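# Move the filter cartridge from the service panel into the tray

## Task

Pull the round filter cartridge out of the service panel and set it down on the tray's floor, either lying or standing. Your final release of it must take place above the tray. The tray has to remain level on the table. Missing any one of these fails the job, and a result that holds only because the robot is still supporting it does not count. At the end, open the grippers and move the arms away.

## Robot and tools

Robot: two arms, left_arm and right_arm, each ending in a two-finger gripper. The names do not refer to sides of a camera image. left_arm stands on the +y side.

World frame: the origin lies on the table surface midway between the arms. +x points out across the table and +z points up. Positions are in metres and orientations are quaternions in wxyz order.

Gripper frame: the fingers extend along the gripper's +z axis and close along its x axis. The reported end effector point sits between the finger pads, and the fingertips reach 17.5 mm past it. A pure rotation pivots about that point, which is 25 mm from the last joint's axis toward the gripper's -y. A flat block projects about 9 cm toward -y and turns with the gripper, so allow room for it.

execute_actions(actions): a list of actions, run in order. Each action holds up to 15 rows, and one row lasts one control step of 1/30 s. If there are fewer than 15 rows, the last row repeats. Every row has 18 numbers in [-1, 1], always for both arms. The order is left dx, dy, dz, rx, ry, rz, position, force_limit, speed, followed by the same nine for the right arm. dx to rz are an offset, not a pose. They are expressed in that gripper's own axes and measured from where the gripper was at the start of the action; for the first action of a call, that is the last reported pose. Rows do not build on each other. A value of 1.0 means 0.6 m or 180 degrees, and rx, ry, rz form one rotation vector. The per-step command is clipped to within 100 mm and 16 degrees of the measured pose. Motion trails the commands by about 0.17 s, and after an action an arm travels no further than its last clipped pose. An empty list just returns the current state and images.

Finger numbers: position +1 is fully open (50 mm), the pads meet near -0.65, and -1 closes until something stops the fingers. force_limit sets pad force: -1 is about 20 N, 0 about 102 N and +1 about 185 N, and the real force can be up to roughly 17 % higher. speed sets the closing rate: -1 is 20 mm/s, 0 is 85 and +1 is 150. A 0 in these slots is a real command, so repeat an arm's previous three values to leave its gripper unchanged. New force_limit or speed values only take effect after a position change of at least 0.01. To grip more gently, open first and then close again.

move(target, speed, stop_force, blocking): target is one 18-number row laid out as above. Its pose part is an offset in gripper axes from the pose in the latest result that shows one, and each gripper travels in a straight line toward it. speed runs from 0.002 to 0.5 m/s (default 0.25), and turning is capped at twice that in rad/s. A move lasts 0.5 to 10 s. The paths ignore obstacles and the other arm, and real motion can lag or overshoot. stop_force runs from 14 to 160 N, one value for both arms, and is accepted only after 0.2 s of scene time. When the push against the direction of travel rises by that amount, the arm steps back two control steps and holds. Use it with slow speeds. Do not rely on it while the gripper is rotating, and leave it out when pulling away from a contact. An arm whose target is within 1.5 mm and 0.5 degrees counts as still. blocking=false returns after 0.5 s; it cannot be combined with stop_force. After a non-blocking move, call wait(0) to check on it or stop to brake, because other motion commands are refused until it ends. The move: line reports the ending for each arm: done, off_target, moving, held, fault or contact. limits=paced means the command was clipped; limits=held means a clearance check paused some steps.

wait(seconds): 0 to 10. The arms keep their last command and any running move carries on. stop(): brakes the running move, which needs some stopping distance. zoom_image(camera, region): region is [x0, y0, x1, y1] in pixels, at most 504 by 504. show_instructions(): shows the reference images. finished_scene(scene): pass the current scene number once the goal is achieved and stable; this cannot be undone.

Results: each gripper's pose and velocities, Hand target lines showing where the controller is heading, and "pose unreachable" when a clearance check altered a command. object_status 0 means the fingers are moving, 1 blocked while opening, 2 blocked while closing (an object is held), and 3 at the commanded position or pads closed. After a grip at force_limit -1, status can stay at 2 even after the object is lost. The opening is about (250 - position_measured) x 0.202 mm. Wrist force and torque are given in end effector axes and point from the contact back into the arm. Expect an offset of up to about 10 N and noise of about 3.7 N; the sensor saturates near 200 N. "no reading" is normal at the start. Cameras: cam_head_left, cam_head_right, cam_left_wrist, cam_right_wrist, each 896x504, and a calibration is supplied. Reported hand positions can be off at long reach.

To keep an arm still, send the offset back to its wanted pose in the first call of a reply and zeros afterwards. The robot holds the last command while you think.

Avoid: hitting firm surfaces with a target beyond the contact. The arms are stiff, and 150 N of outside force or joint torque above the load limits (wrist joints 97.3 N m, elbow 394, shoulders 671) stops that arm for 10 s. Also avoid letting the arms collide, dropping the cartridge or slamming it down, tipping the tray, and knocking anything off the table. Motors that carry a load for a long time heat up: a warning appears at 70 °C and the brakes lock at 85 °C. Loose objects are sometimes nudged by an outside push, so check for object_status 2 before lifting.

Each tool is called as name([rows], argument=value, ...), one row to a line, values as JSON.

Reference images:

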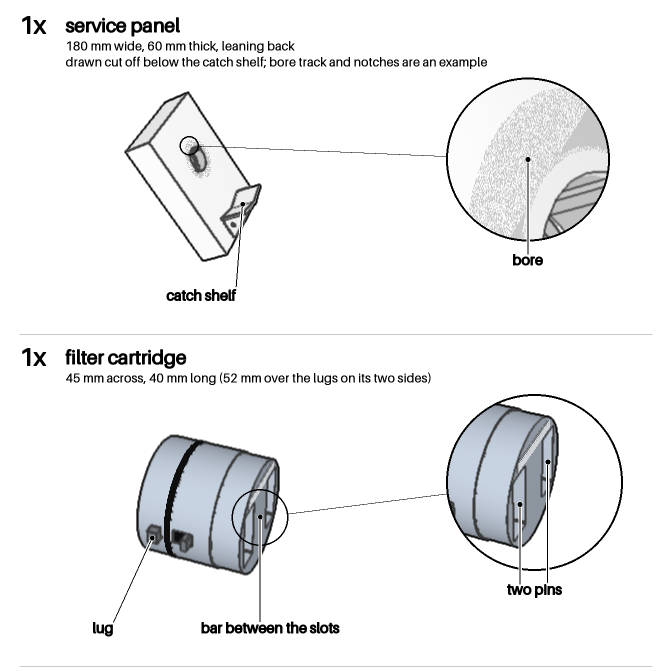

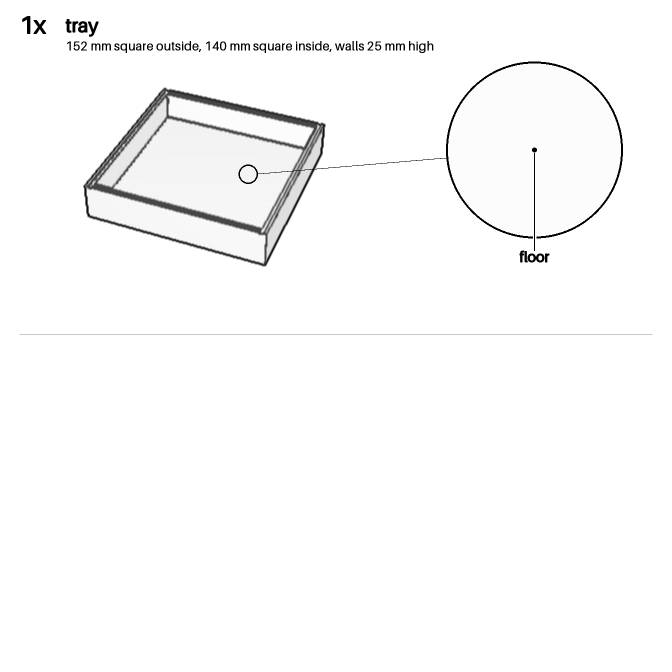

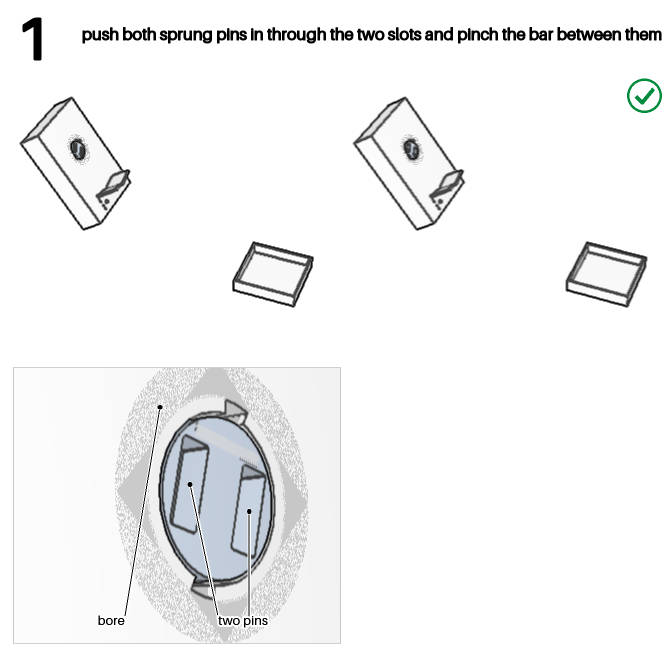

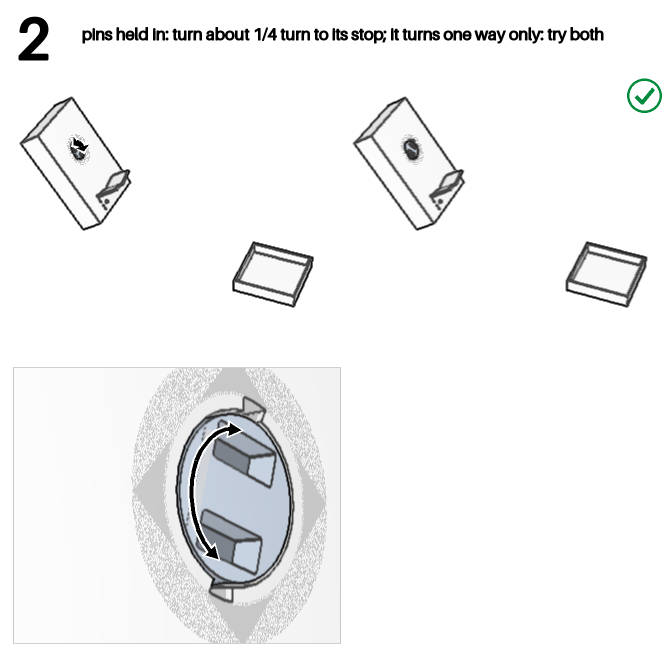

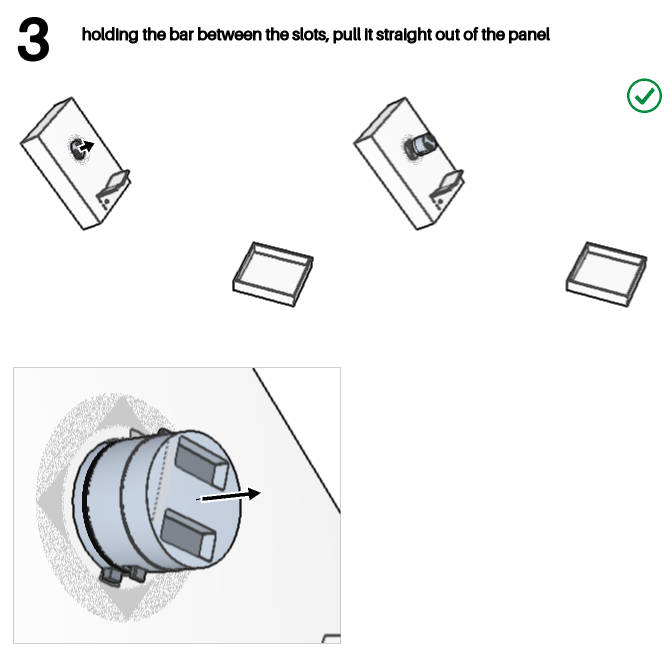

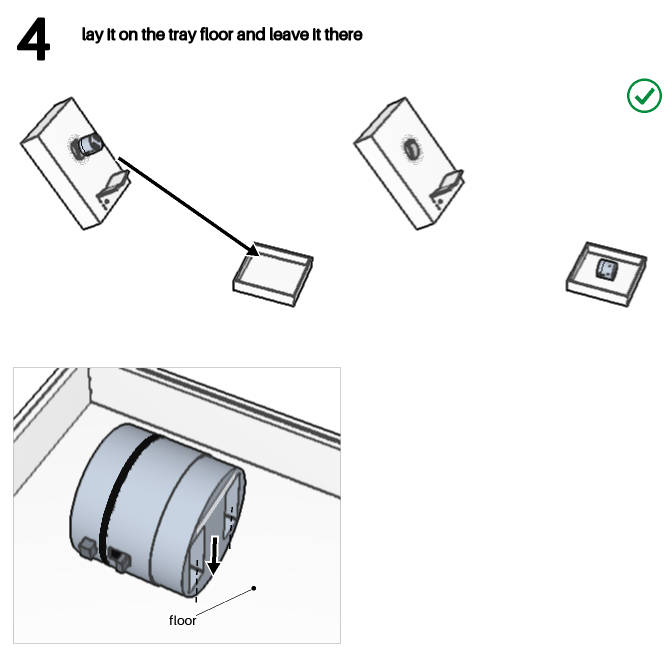

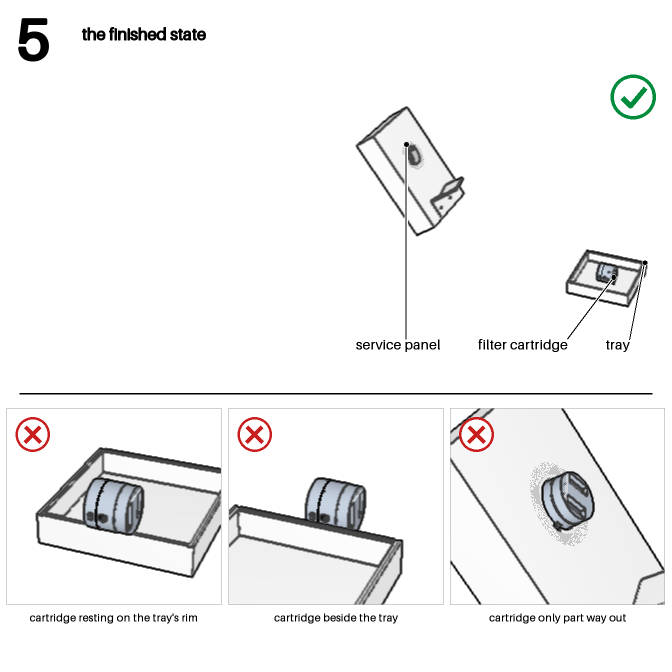

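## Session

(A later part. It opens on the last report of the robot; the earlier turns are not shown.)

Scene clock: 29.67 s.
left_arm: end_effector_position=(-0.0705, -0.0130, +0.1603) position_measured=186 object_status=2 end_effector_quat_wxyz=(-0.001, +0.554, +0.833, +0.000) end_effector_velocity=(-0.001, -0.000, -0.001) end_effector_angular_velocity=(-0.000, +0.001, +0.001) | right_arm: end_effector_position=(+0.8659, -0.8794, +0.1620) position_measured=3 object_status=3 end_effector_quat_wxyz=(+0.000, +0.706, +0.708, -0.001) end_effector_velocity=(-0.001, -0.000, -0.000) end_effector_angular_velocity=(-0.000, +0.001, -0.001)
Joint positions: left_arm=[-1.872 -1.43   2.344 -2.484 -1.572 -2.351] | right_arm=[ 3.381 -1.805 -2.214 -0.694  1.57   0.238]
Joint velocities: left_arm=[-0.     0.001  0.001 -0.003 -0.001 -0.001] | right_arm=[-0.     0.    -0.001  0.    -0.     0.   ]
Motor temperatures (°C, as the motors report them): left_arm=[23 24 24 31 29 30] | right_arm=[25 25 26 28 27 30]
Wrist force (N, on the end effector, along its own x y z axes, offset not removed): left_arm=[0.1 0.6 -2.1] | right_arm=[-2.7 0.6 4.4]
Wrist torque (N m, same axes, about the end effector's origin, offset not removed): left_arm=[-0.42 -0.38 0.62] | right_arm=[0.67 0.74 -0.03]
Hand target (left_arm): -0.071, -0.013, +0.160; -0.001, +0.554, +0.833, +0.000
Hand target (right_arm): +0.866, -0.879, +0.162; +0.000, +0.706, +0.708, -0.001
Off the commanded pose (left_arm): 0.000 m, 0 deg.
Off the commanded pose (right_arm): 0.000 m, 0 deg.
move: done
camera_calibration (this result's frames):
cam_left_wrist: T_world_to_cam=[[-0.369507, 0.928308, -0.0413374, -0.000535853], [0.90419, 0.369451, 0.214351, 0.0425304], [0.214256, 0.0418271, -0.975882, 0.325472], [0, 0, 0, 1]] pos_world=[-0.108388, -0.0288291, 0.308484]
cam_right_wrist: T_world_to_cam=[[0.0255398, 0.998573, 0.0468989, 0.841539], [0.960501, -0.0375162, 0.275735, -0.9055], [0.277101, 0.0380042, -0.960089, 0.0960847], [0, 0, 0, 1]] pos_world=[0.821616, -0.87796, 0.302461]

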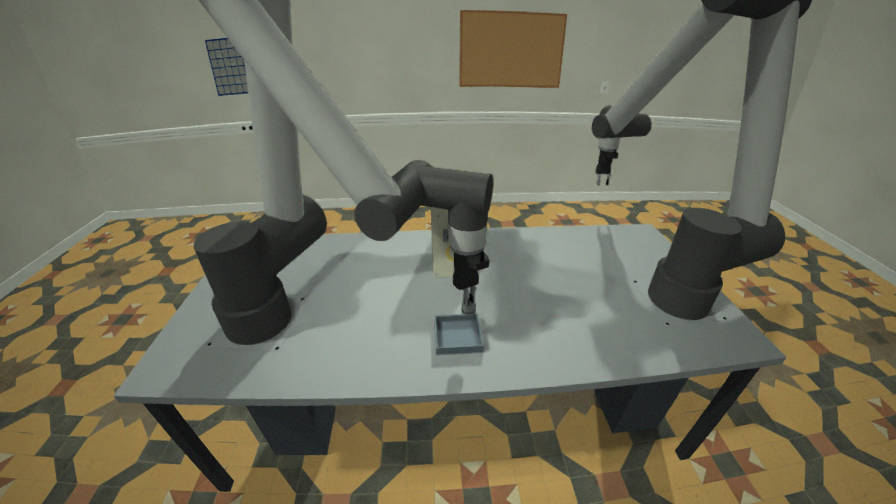

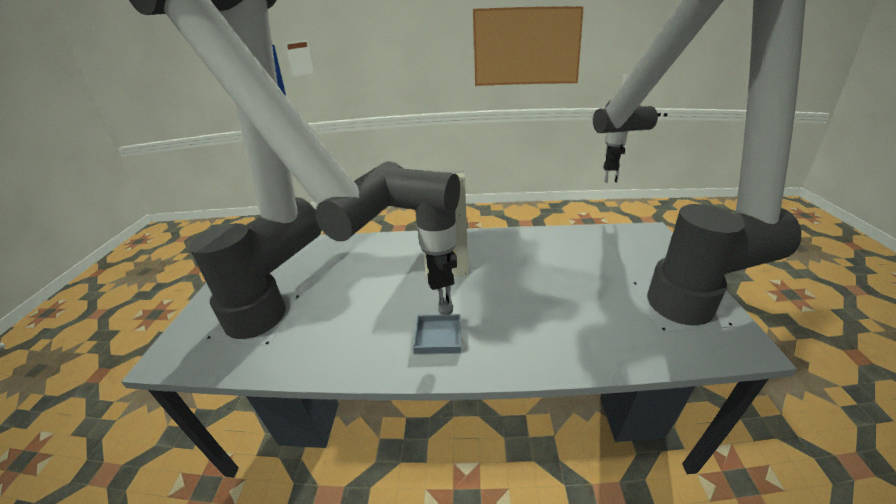

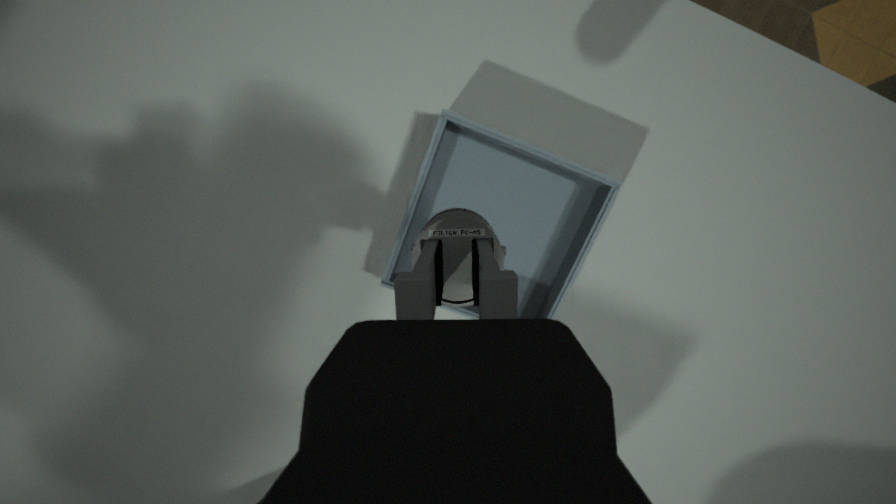

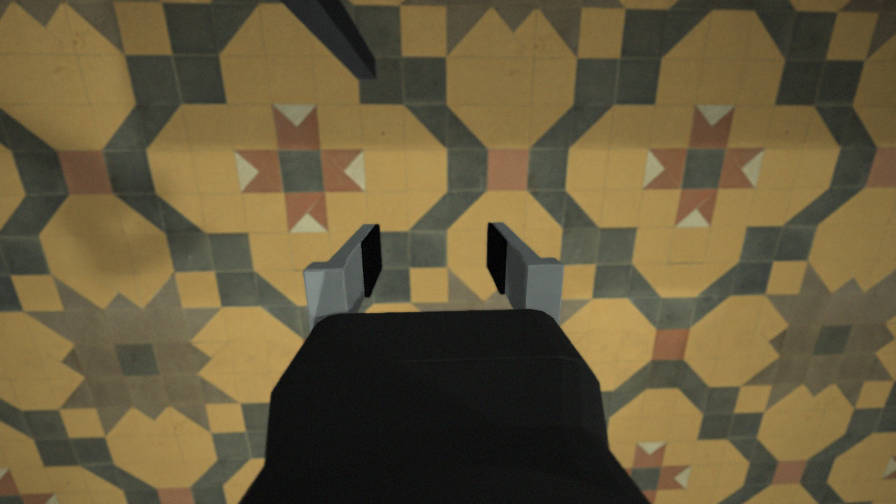

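move(target=[0.055,0.01,0.157,0,0,0,-0.98,0.1,-1,0,0,0,0,0,0,1,0,0], speed=0.12)

move(target=[0,0,0.04,0,0,0,-0.98,0.1,-1,0,0,0,0,0,0,1,0,0], speed=0.004, stop_force=14)

move(target=[0,0,-0.0005,0,0,0,-0.12,-0.5,-1,0,0,0,0,0,0,1,0,0])

move(target=[0,0,-0.2,0,0,0,-0.12,-0.5,-1,0,0,0,0,0,0,1,0,0], speed=0.12)

Scene clock: 31.43 s.
left_arm: end_effector_position=(-0.0776, +0.0199, +0.0664) position_measured=186 object_status=2 end_effector_quat_wxyz=(-0.001, +0.554, +0.833, +0.000) end_effector_velocity=(+0.000, +0.000, -0.002) end_effector_angular_velocity=(-0.000, -0.000, +0.001) | right_arm: end_effector_position=(+0.8659, -0.8794, +0.1620) position_measured=3 object_status=3 end_effector_quat_wxyz=(+0.000, +0.706, +0.708, -0.001) end_effector_velocity=(+0.000, -0.000, +0.000) end_effector_angular_velocity=(-0.000, -0.000, -0.001)
Joint positions: left_arm=[-1.899 -1.325  2.437 -2.682 -1.572 -2.379] | right_arm=[ 3.381 -1.805 -2.214 -0.694  1.57   0.238]
Joint velocities: left_arm=[-0.     0.002  0.001 -0.004  0.    -0.001] | right_arm=[ 0.    -0.     0.     0.    -0.001  0.001]
Motor temperatures (°C, as the motors report them): left_arm=[23 24 24 31 29 30] | right_arm=[25 25 26 28 27 30]
Wrist force (N, on the end effector, along its own x y z axes, offset not removed): left_arm=[0.8 2.7 -0.8] | right_arm=[-6.4 1.0 3.4]
Wrist torque (N m, same axes, about the end effector's origin, offset not removed): left_arm=[0.21 -0.38 0.47] | right_arm=[0.74 1.42 0.07]
Hand target (left_arm): -0.078, +0.020, +0.066; -0.001, +0.554, +0.833, +0.000
Hand target (right_arm): +0.866, -0.879, +0.162; +0.000, +0.706, +0.708, -0.001
Off the commanded pose (left_arm): 0.000 m, 0 deg.
Off the commanded pose (right_arm): 0.000 m, 0 deg.
move: done
camera_calibration (this result's frames):
cam_left_wrist: T_world_to_cam=[[-0.369506, 0.928315, -0.0411926, -0.0376106], [0.904222, 0.369423, 0.214263, 0.0569383], [0.214121, 0.0419242, -0.975907, 0.233947], [0, 0, 0, 1]] pos_world=[-0.115475, 0.00407212, 0.214561]
cam_right_wrist: T_world_to_cam=[[0.0255399, 0.998573, 0.0468988, 0.841539], [0.960501, -0.0375163, 0.275735, -0.9055], [0.277101, 0.0380042, -0.960089, 0.0960846], [0, 0, 0, 1]] pos_world=[0.821616, -0.87796, 0.302461]

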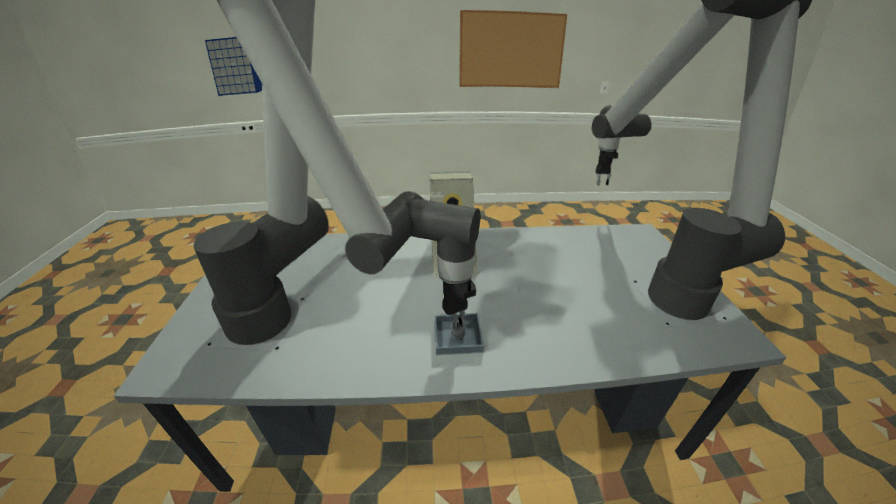

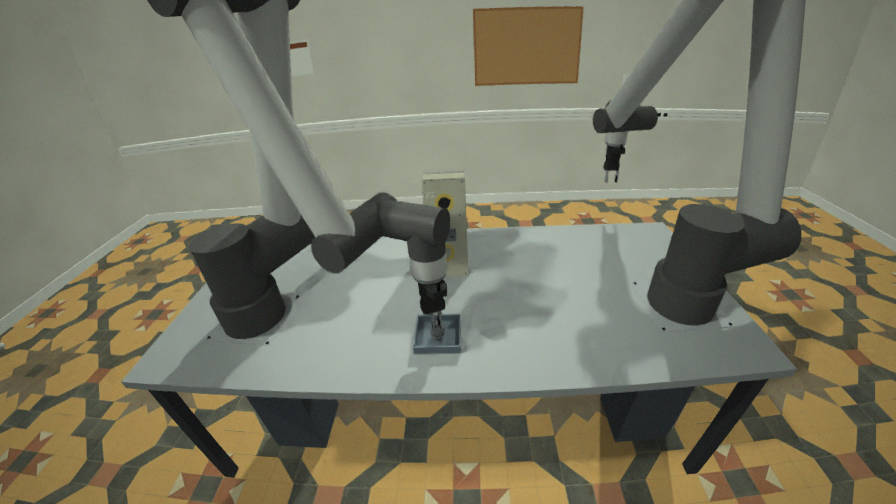

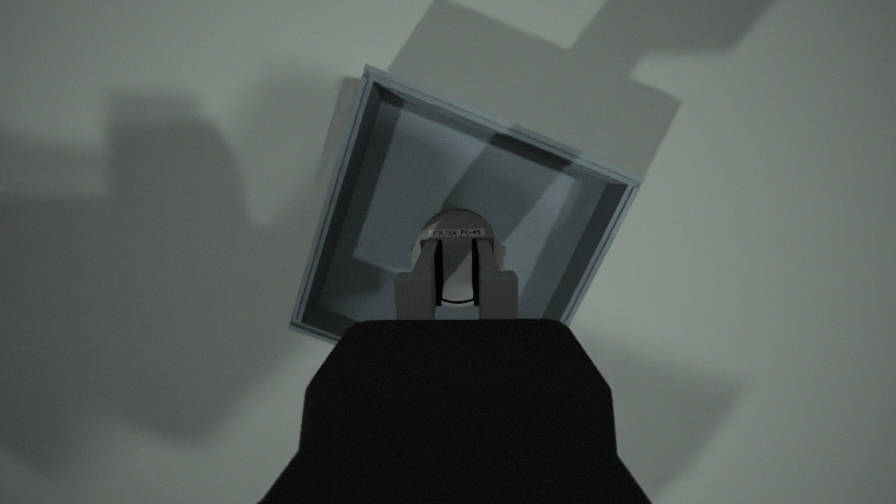

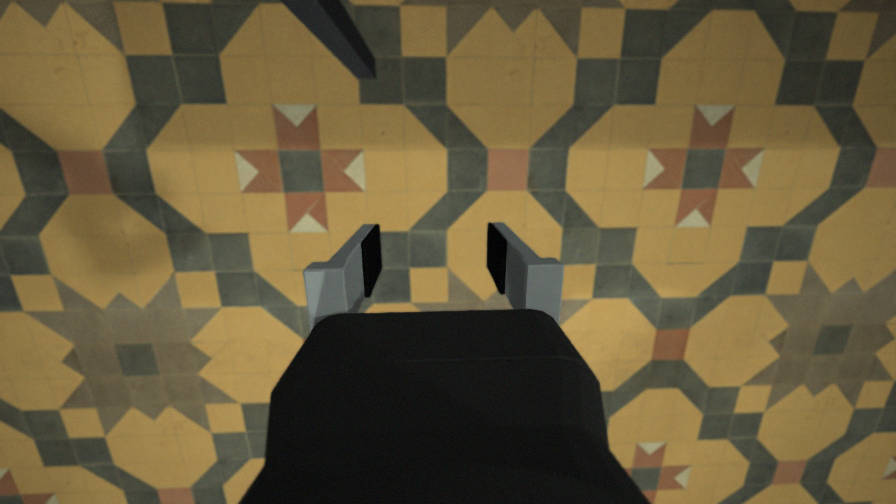

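Scene clock: 34.43 s.
left_arm: end_effector_position=(-0.0776, +0.0199, +0.0558) position_measured=186 object_status=2 end_effector_quat_wxyz=(-0.001, +0.554, +0.833, +0.000) end_effector_velocity=(-0.000, +0.001, +0.000) end_effector_angular_velocity=(+0.002, -0.000, +0.001) | right_arm: end_effector_position=(+0.8659, -0.8794, +0.1620) position_measured=3 object_status=3 end_effector_quat_wxyz=(+0.000, +0.706, +0.708, -0.001) end_effector_velocity=(+0.000, -0.000, -0.000) end_effector_angular_velocity=(-0.001, +0.000, +0.000)
Joint positions: left_arm=[-1.899 -1.308  2.442 -2.704 -1.572 -2.379] | right_arm=[ 3.381 -1.805 -2.214 -0.694  1.57   0.238]
Joint velocities: left_arm=[-0.001 -0.001  0.     0.003 -0.    -0.002] | right_arm=[ 0.    -0.    -0.     0.    -0.001 -0.   ]
Motor temperatures (°C, as the motors report them): left_arm=[23 24 24 31 29 30] | right_arm=[25 25 26 28 27 30]
Wrist force (N, on the end effector, along its own x y z axes, offset not removed): left_arm=[-2.7 6.4 -25.2] | right_arm=[-2.8 -0.9 1.9]
Wrist torque (N m, same axes, about the end effector's origin, offset not removed): left_arm=[-0.15 -0.40 0.60] | right_arm=[0.31 0.77 0.05]
Hand target (left_arm): -0.078, +0.020, +0.056; -0.001, +0.554, +0.833, +0.000
Hand target (right_arm): +0.866, -0.879, +0.162; +0.000, +0.706, +0.708, -0.001
Off the commanded pose (left_arm): 0.013 m, 0 deg.
Off the commanded pose (right_arm): 0.000 m, 0 deg.
move: contact (left_arm)
camera_calibration (this result's frames):
cam_left_wrist: T_world_to_cam=[[-0.36951, 0.928313, -0.0412086, -0.0380849], [0.904223, 0.369432, 0.214247, 0.0591707], [0.214112, 0.0419047, -0.97591, 0.223646], [0, 0, 0, 1]] pos_world=[-0.115462, 0.00412337, 0.204012]
cam_right_wrist: T_world_to_cam=[[0.0255397, 0.998573, 0.046899, 0.841539], [0.960501, -0.0375162, 0.275735, -0.9055], [0.277101, 0.0380044, -0.960089, 0.0960849], [0, 0, 0, 1]] pos_world=[0.821616, -0.87796, 0.302461]

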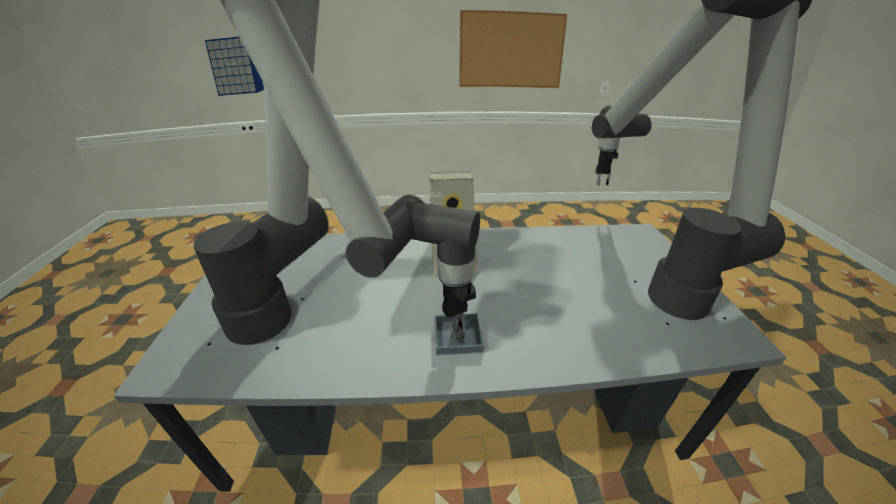

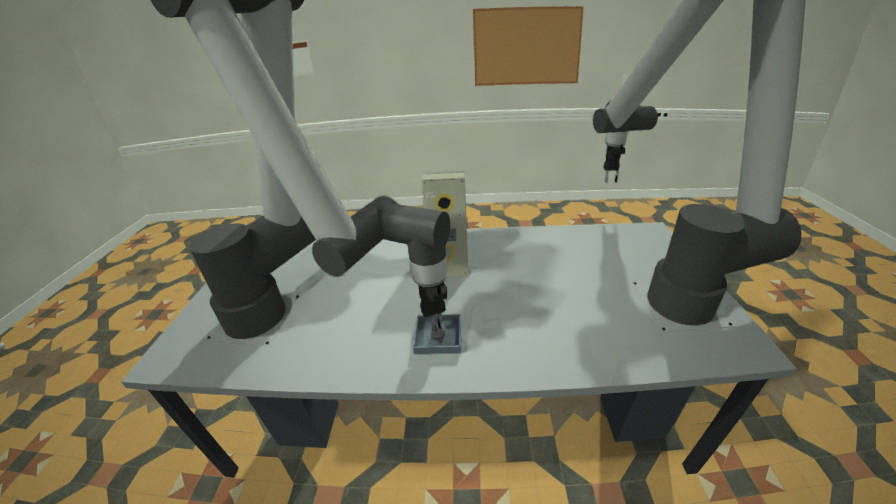

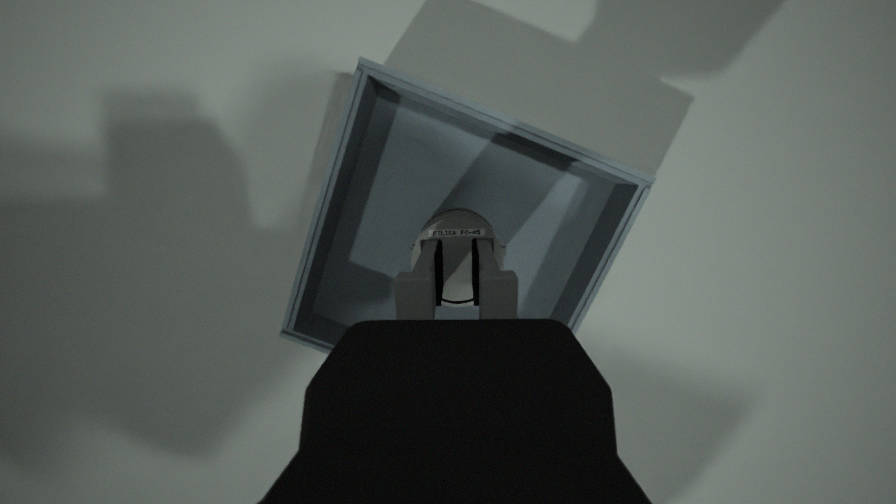

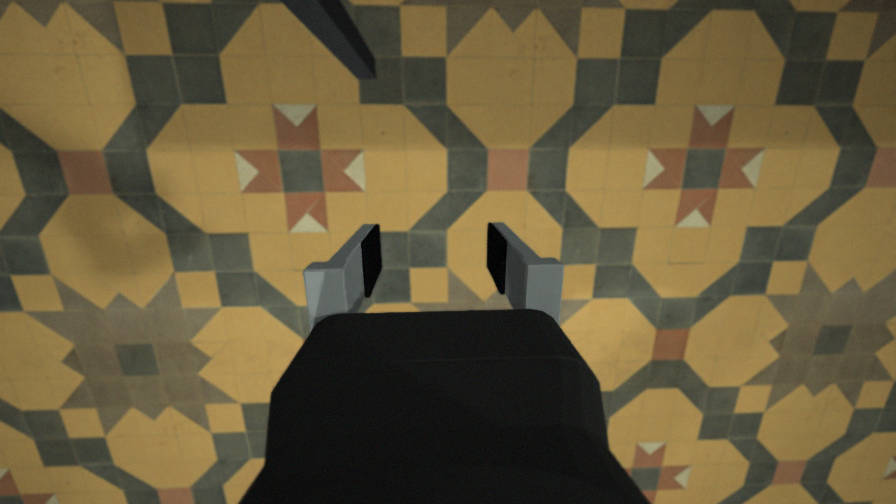

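Scene clock: 35.13 s.
left_arm: end_effector_position=(-0.0776, +0.0200, +0.0561) position_measured=171 object_status=3 end_effector_quat_wxyz=(-0.001, +0.554, +0.833, +0.000) end_effector_velocity=(-0.000, -0.000, +0.000) end_effector_angular_velocity=(-0.001, +0.001, -0.001) | right_arm: end_effector_position=(+0.8659, -0.8794, +0.1620) position_measured=3 object_status=3 end_effector_quat_wxyz=(+0.000, +0.706, +0.708, -0.001) end_effector_velocity=(+0.000, +0.000, -0.001) end_effector_angular_velocity=(+0.000, +0.001, +0.001)
Joint positions: left_arm=[-1.899 -1.308  2.442 -2.703 -1.572 -2.379] | right_arm=[ 3.381 -1.805 -2.214 -0.694  1.57   0.238]
Joint velocities: left_arm=[-0.    -0.    -0.    -0.    -0.     0.001] | right_arm=[ 0.    -0.001  0.     0.     0.    -0.001]
Motor temperatures (°C, as the motors report them): left_arm=[23 24 24 31 29 30] | right_arm=[25 25 26 28 27 30]
Wrist force (N, on the end effector, along its own x y z axes, offset not removed): left_arm=[0.2 4.0 -9.9] | right_arm=[-3.1 -0.7 5.6]
Wrist torque (N m, same axes, about the end effector's origin, offset not removed): left_arm=[0.15 0.17 0.60] | right_arm=[0.48 0.82 -0.01]
Hand target (left_arm): -0.078, +0.020, +0.056; -0.001, +0.554, +0.833, +0.000
Hand target (right_arm): +0.866, -0.879, +0.162; +0.000, +0.706, +0.708, -0.001
Off the commanded pose (left_arm): 0.000 m, 0 deg.
Off the commanded pose (right_arm): 0.000 m, 0 deg.
move: done
camera_calibration (this result's frames):
cam_left_wrist: T_world_to_cam=[[-0.369509, 0.928315, -0.0411577, -0.0381069], [0.904216, 0.369417, 0.214298, 0.0590817], [0.21414, 0.0419695, -0.975901, 0.223897], [0, 0, 0, 1]] pos_world=[-0.115449, 0.00415254, 0.204272]
cam_right_wrist: T_world_to_cam=[[0.0255398, 0.998573, 0.046899, 0.841539], [0.960501, -0.0375163, 0.275735, -0.9055], [0.277101, 0.0380044, -0.960089, 0.0960848], [0, 0, 0, 1]] pos_world=[0.821616, -0.87796, 0.302461]

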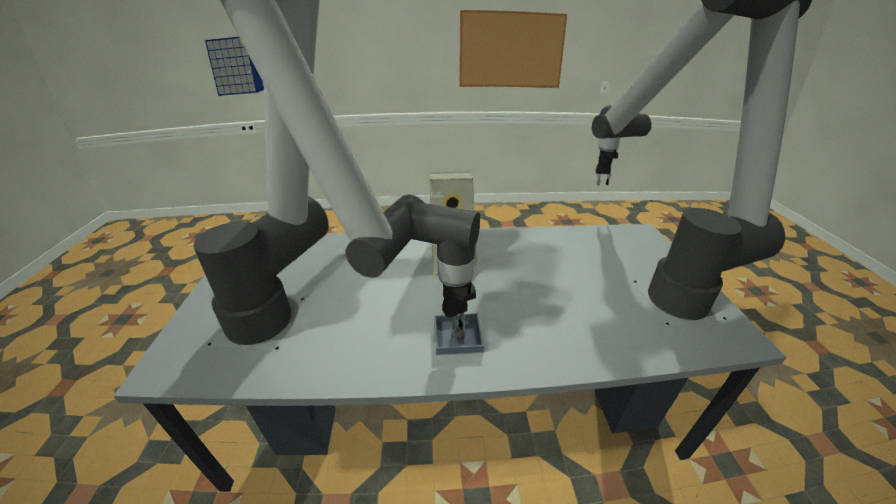

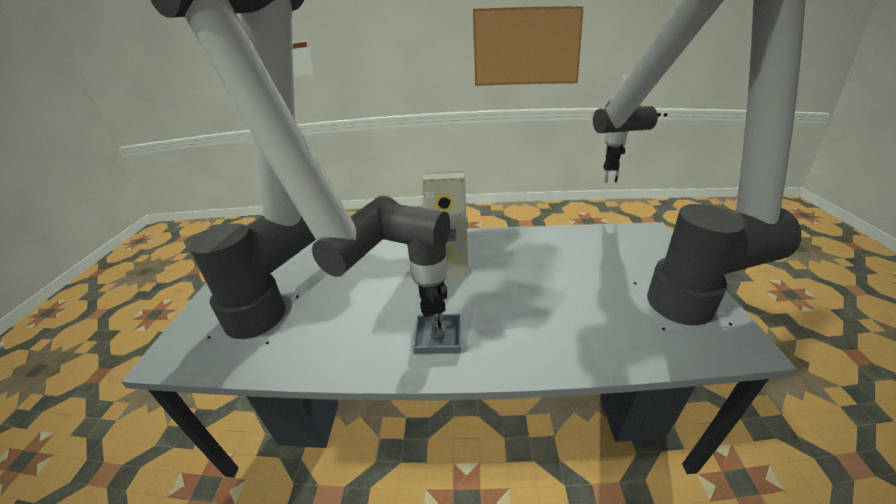

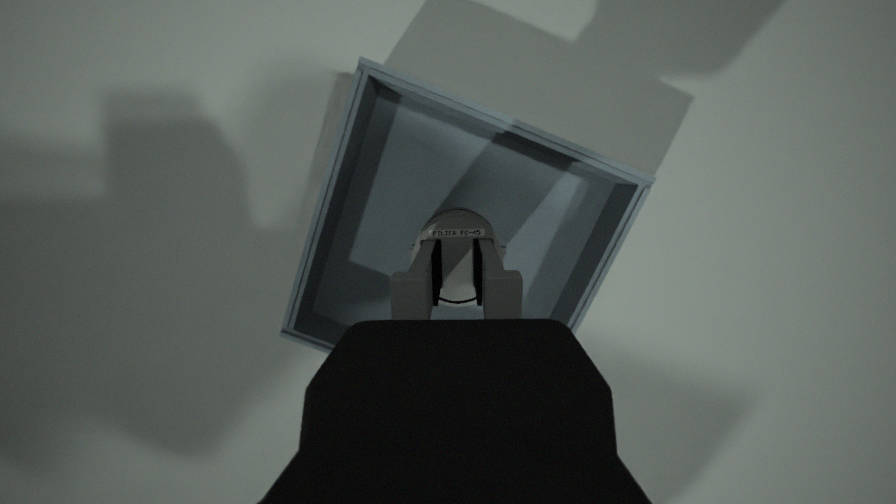

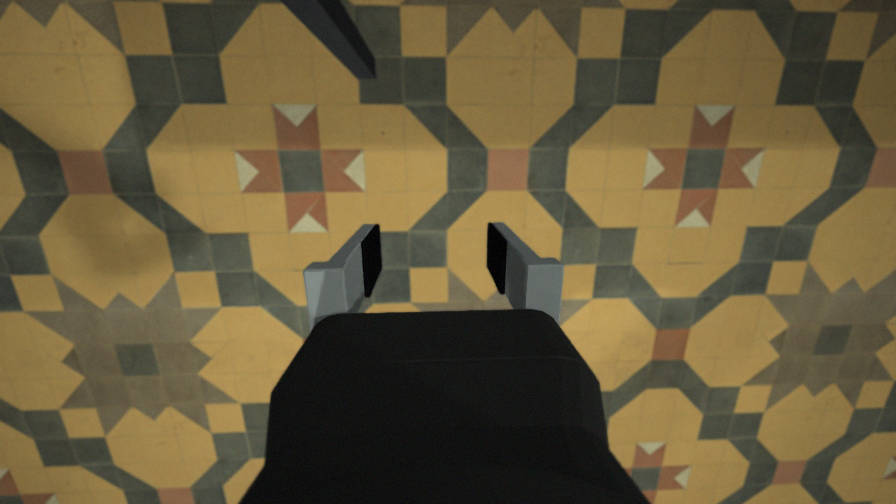

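Scene clock: 36.57 s.
left_arm: end_effector_position=(-0.0777, +0.0198, +0.1758) position_measured=171 object_status=3 end_effector_quat_wxyz=(-0.001, +0.554, +0.833, +0.000) end_effector_velocity=(+0.001, +0.000, +0.001) end_effector_angular_velocity=(+0.001, +0.000, +0.001) | right_arm: end_effector_position=(+0.8659, -0.8794, +0.1620) position_measured=3 object_status=3 end_effector_quat_wxyz=(+0.000, +0.706, +0.708, -0.001) end_effector_velocity=(+0.001, +0.000, -0.000) end_effector_angular_velocity=(+0.000, -0.000, -0.001)
Joint positions: left_arm=[-1.899 -1.484  2.375 -2.461 -1.572 -2.378] | right_arm=[ 3.381 -1.805 -2.214 -0.694  1.57   0.238]
Joint velocities: left_arm=[ 0.001 -0.002 -0.001  0.004 -0.001  0.   ] | right_arm=[-0.    -0.001  0.001  0.     0.     0.001]
Motor temperatures (°C, as the motors report them): left_arm=[23 24 24 31 29 30] | right_arm=[25 25 26 28 27 30]
Wrist force (N, on the end effector, along its own x y z axes, offset not removed): left_arm=[3.5 -0.2 0.7] | right_arm=[-7.5 -3.2 5.1]
Wrist torque (N m, same axes, about the end effector's origin, offset not removed): left_arm=[-0.27 -0.95 0.51] | right_arm=[-0.01 1.71 0.03]
Hand target (left_arm): -0.078, +0.020, +0.176; -0.001, +0.554, +0.833, +0.000
Hand target (right_arm): +0.866, -0.879, +0.162; +0.000, +0.706, +0.708, -0.001
Off the commanded pose (left_arm): 0.000 m, 0 deg.
Off the commanded pose (right_arm): 0.000 m, 0 deg.
move: done
camera_calibration (this result's frames):
cam_left_wrist: T_world_to_cam=[[-0.369484, 0.928326, -0.041145, -0.0330046], [0.904225, 0.36939, 0.21431, 0.0335971], [0.214148, 0.0419799, -0.975899, 0.340774], [0, 0, 0, 1]] pos_world=[-0.11555, 0.00392298, 0.324003]
cam_right_wrist: T_world_to_cam=[[0.02554, 0.998573, 0.0468989, 0.841539], [0.960501, -0.0375164, 0.275735, -0.9055], [0.277101, 0.0380042, -0.960089, 0.0960846], [0, 0, 0, 1]] pos_world=[0.821616, -0.877961, 0.302461]

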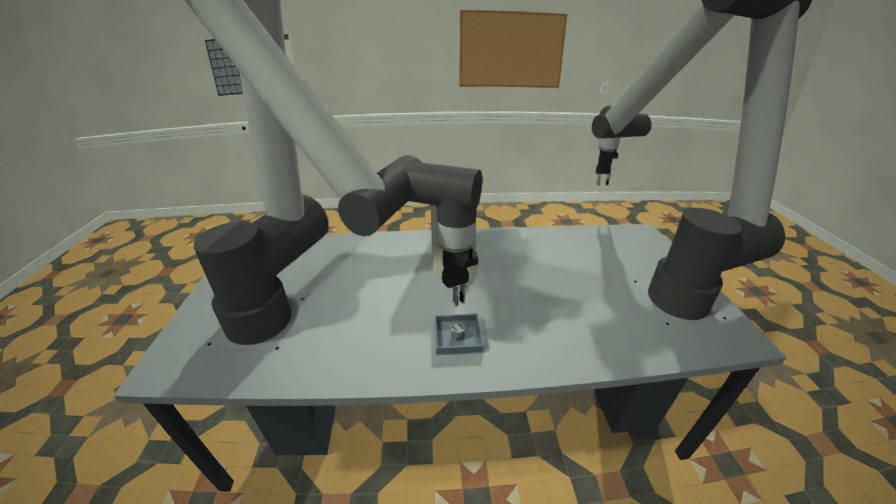

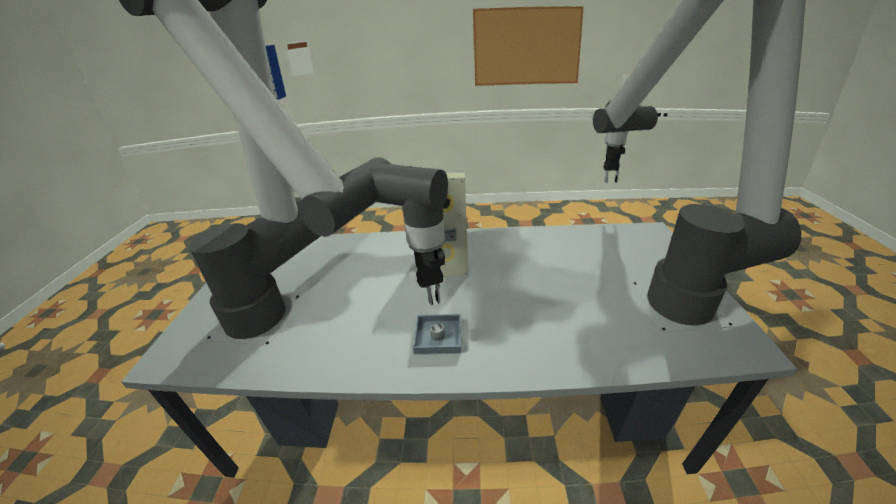

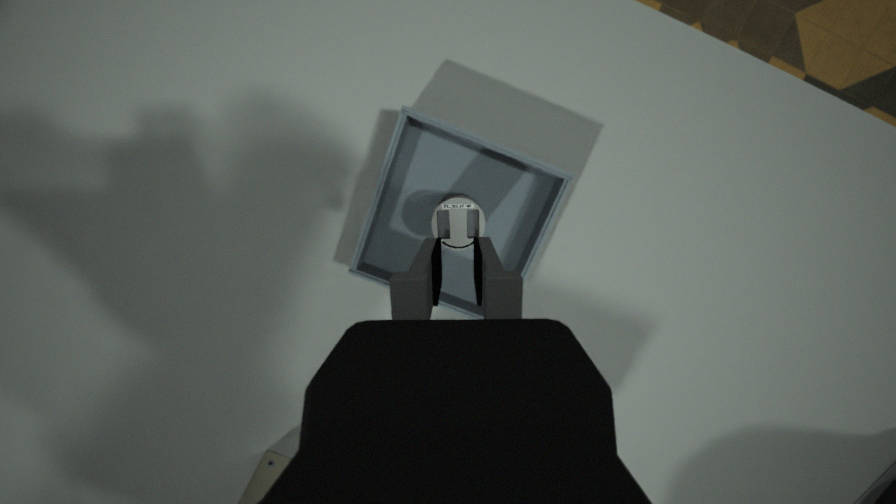

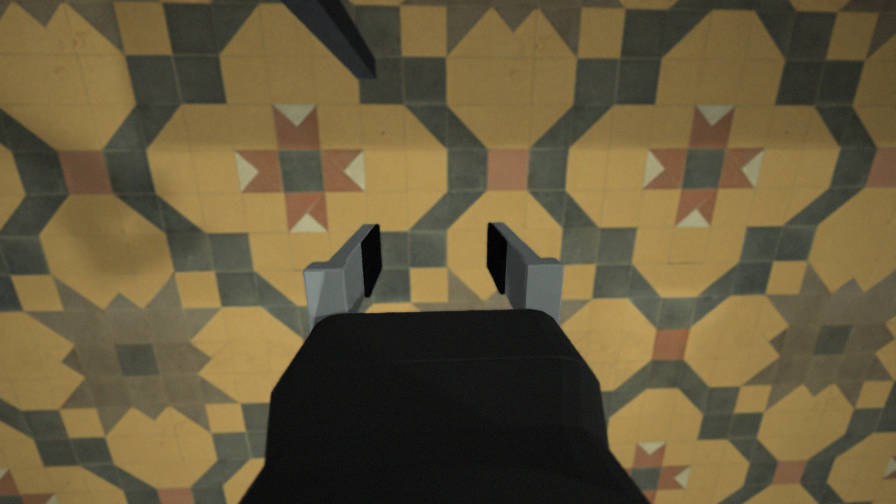

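finished_scene(scene=1)

The scene is finished: the task was done.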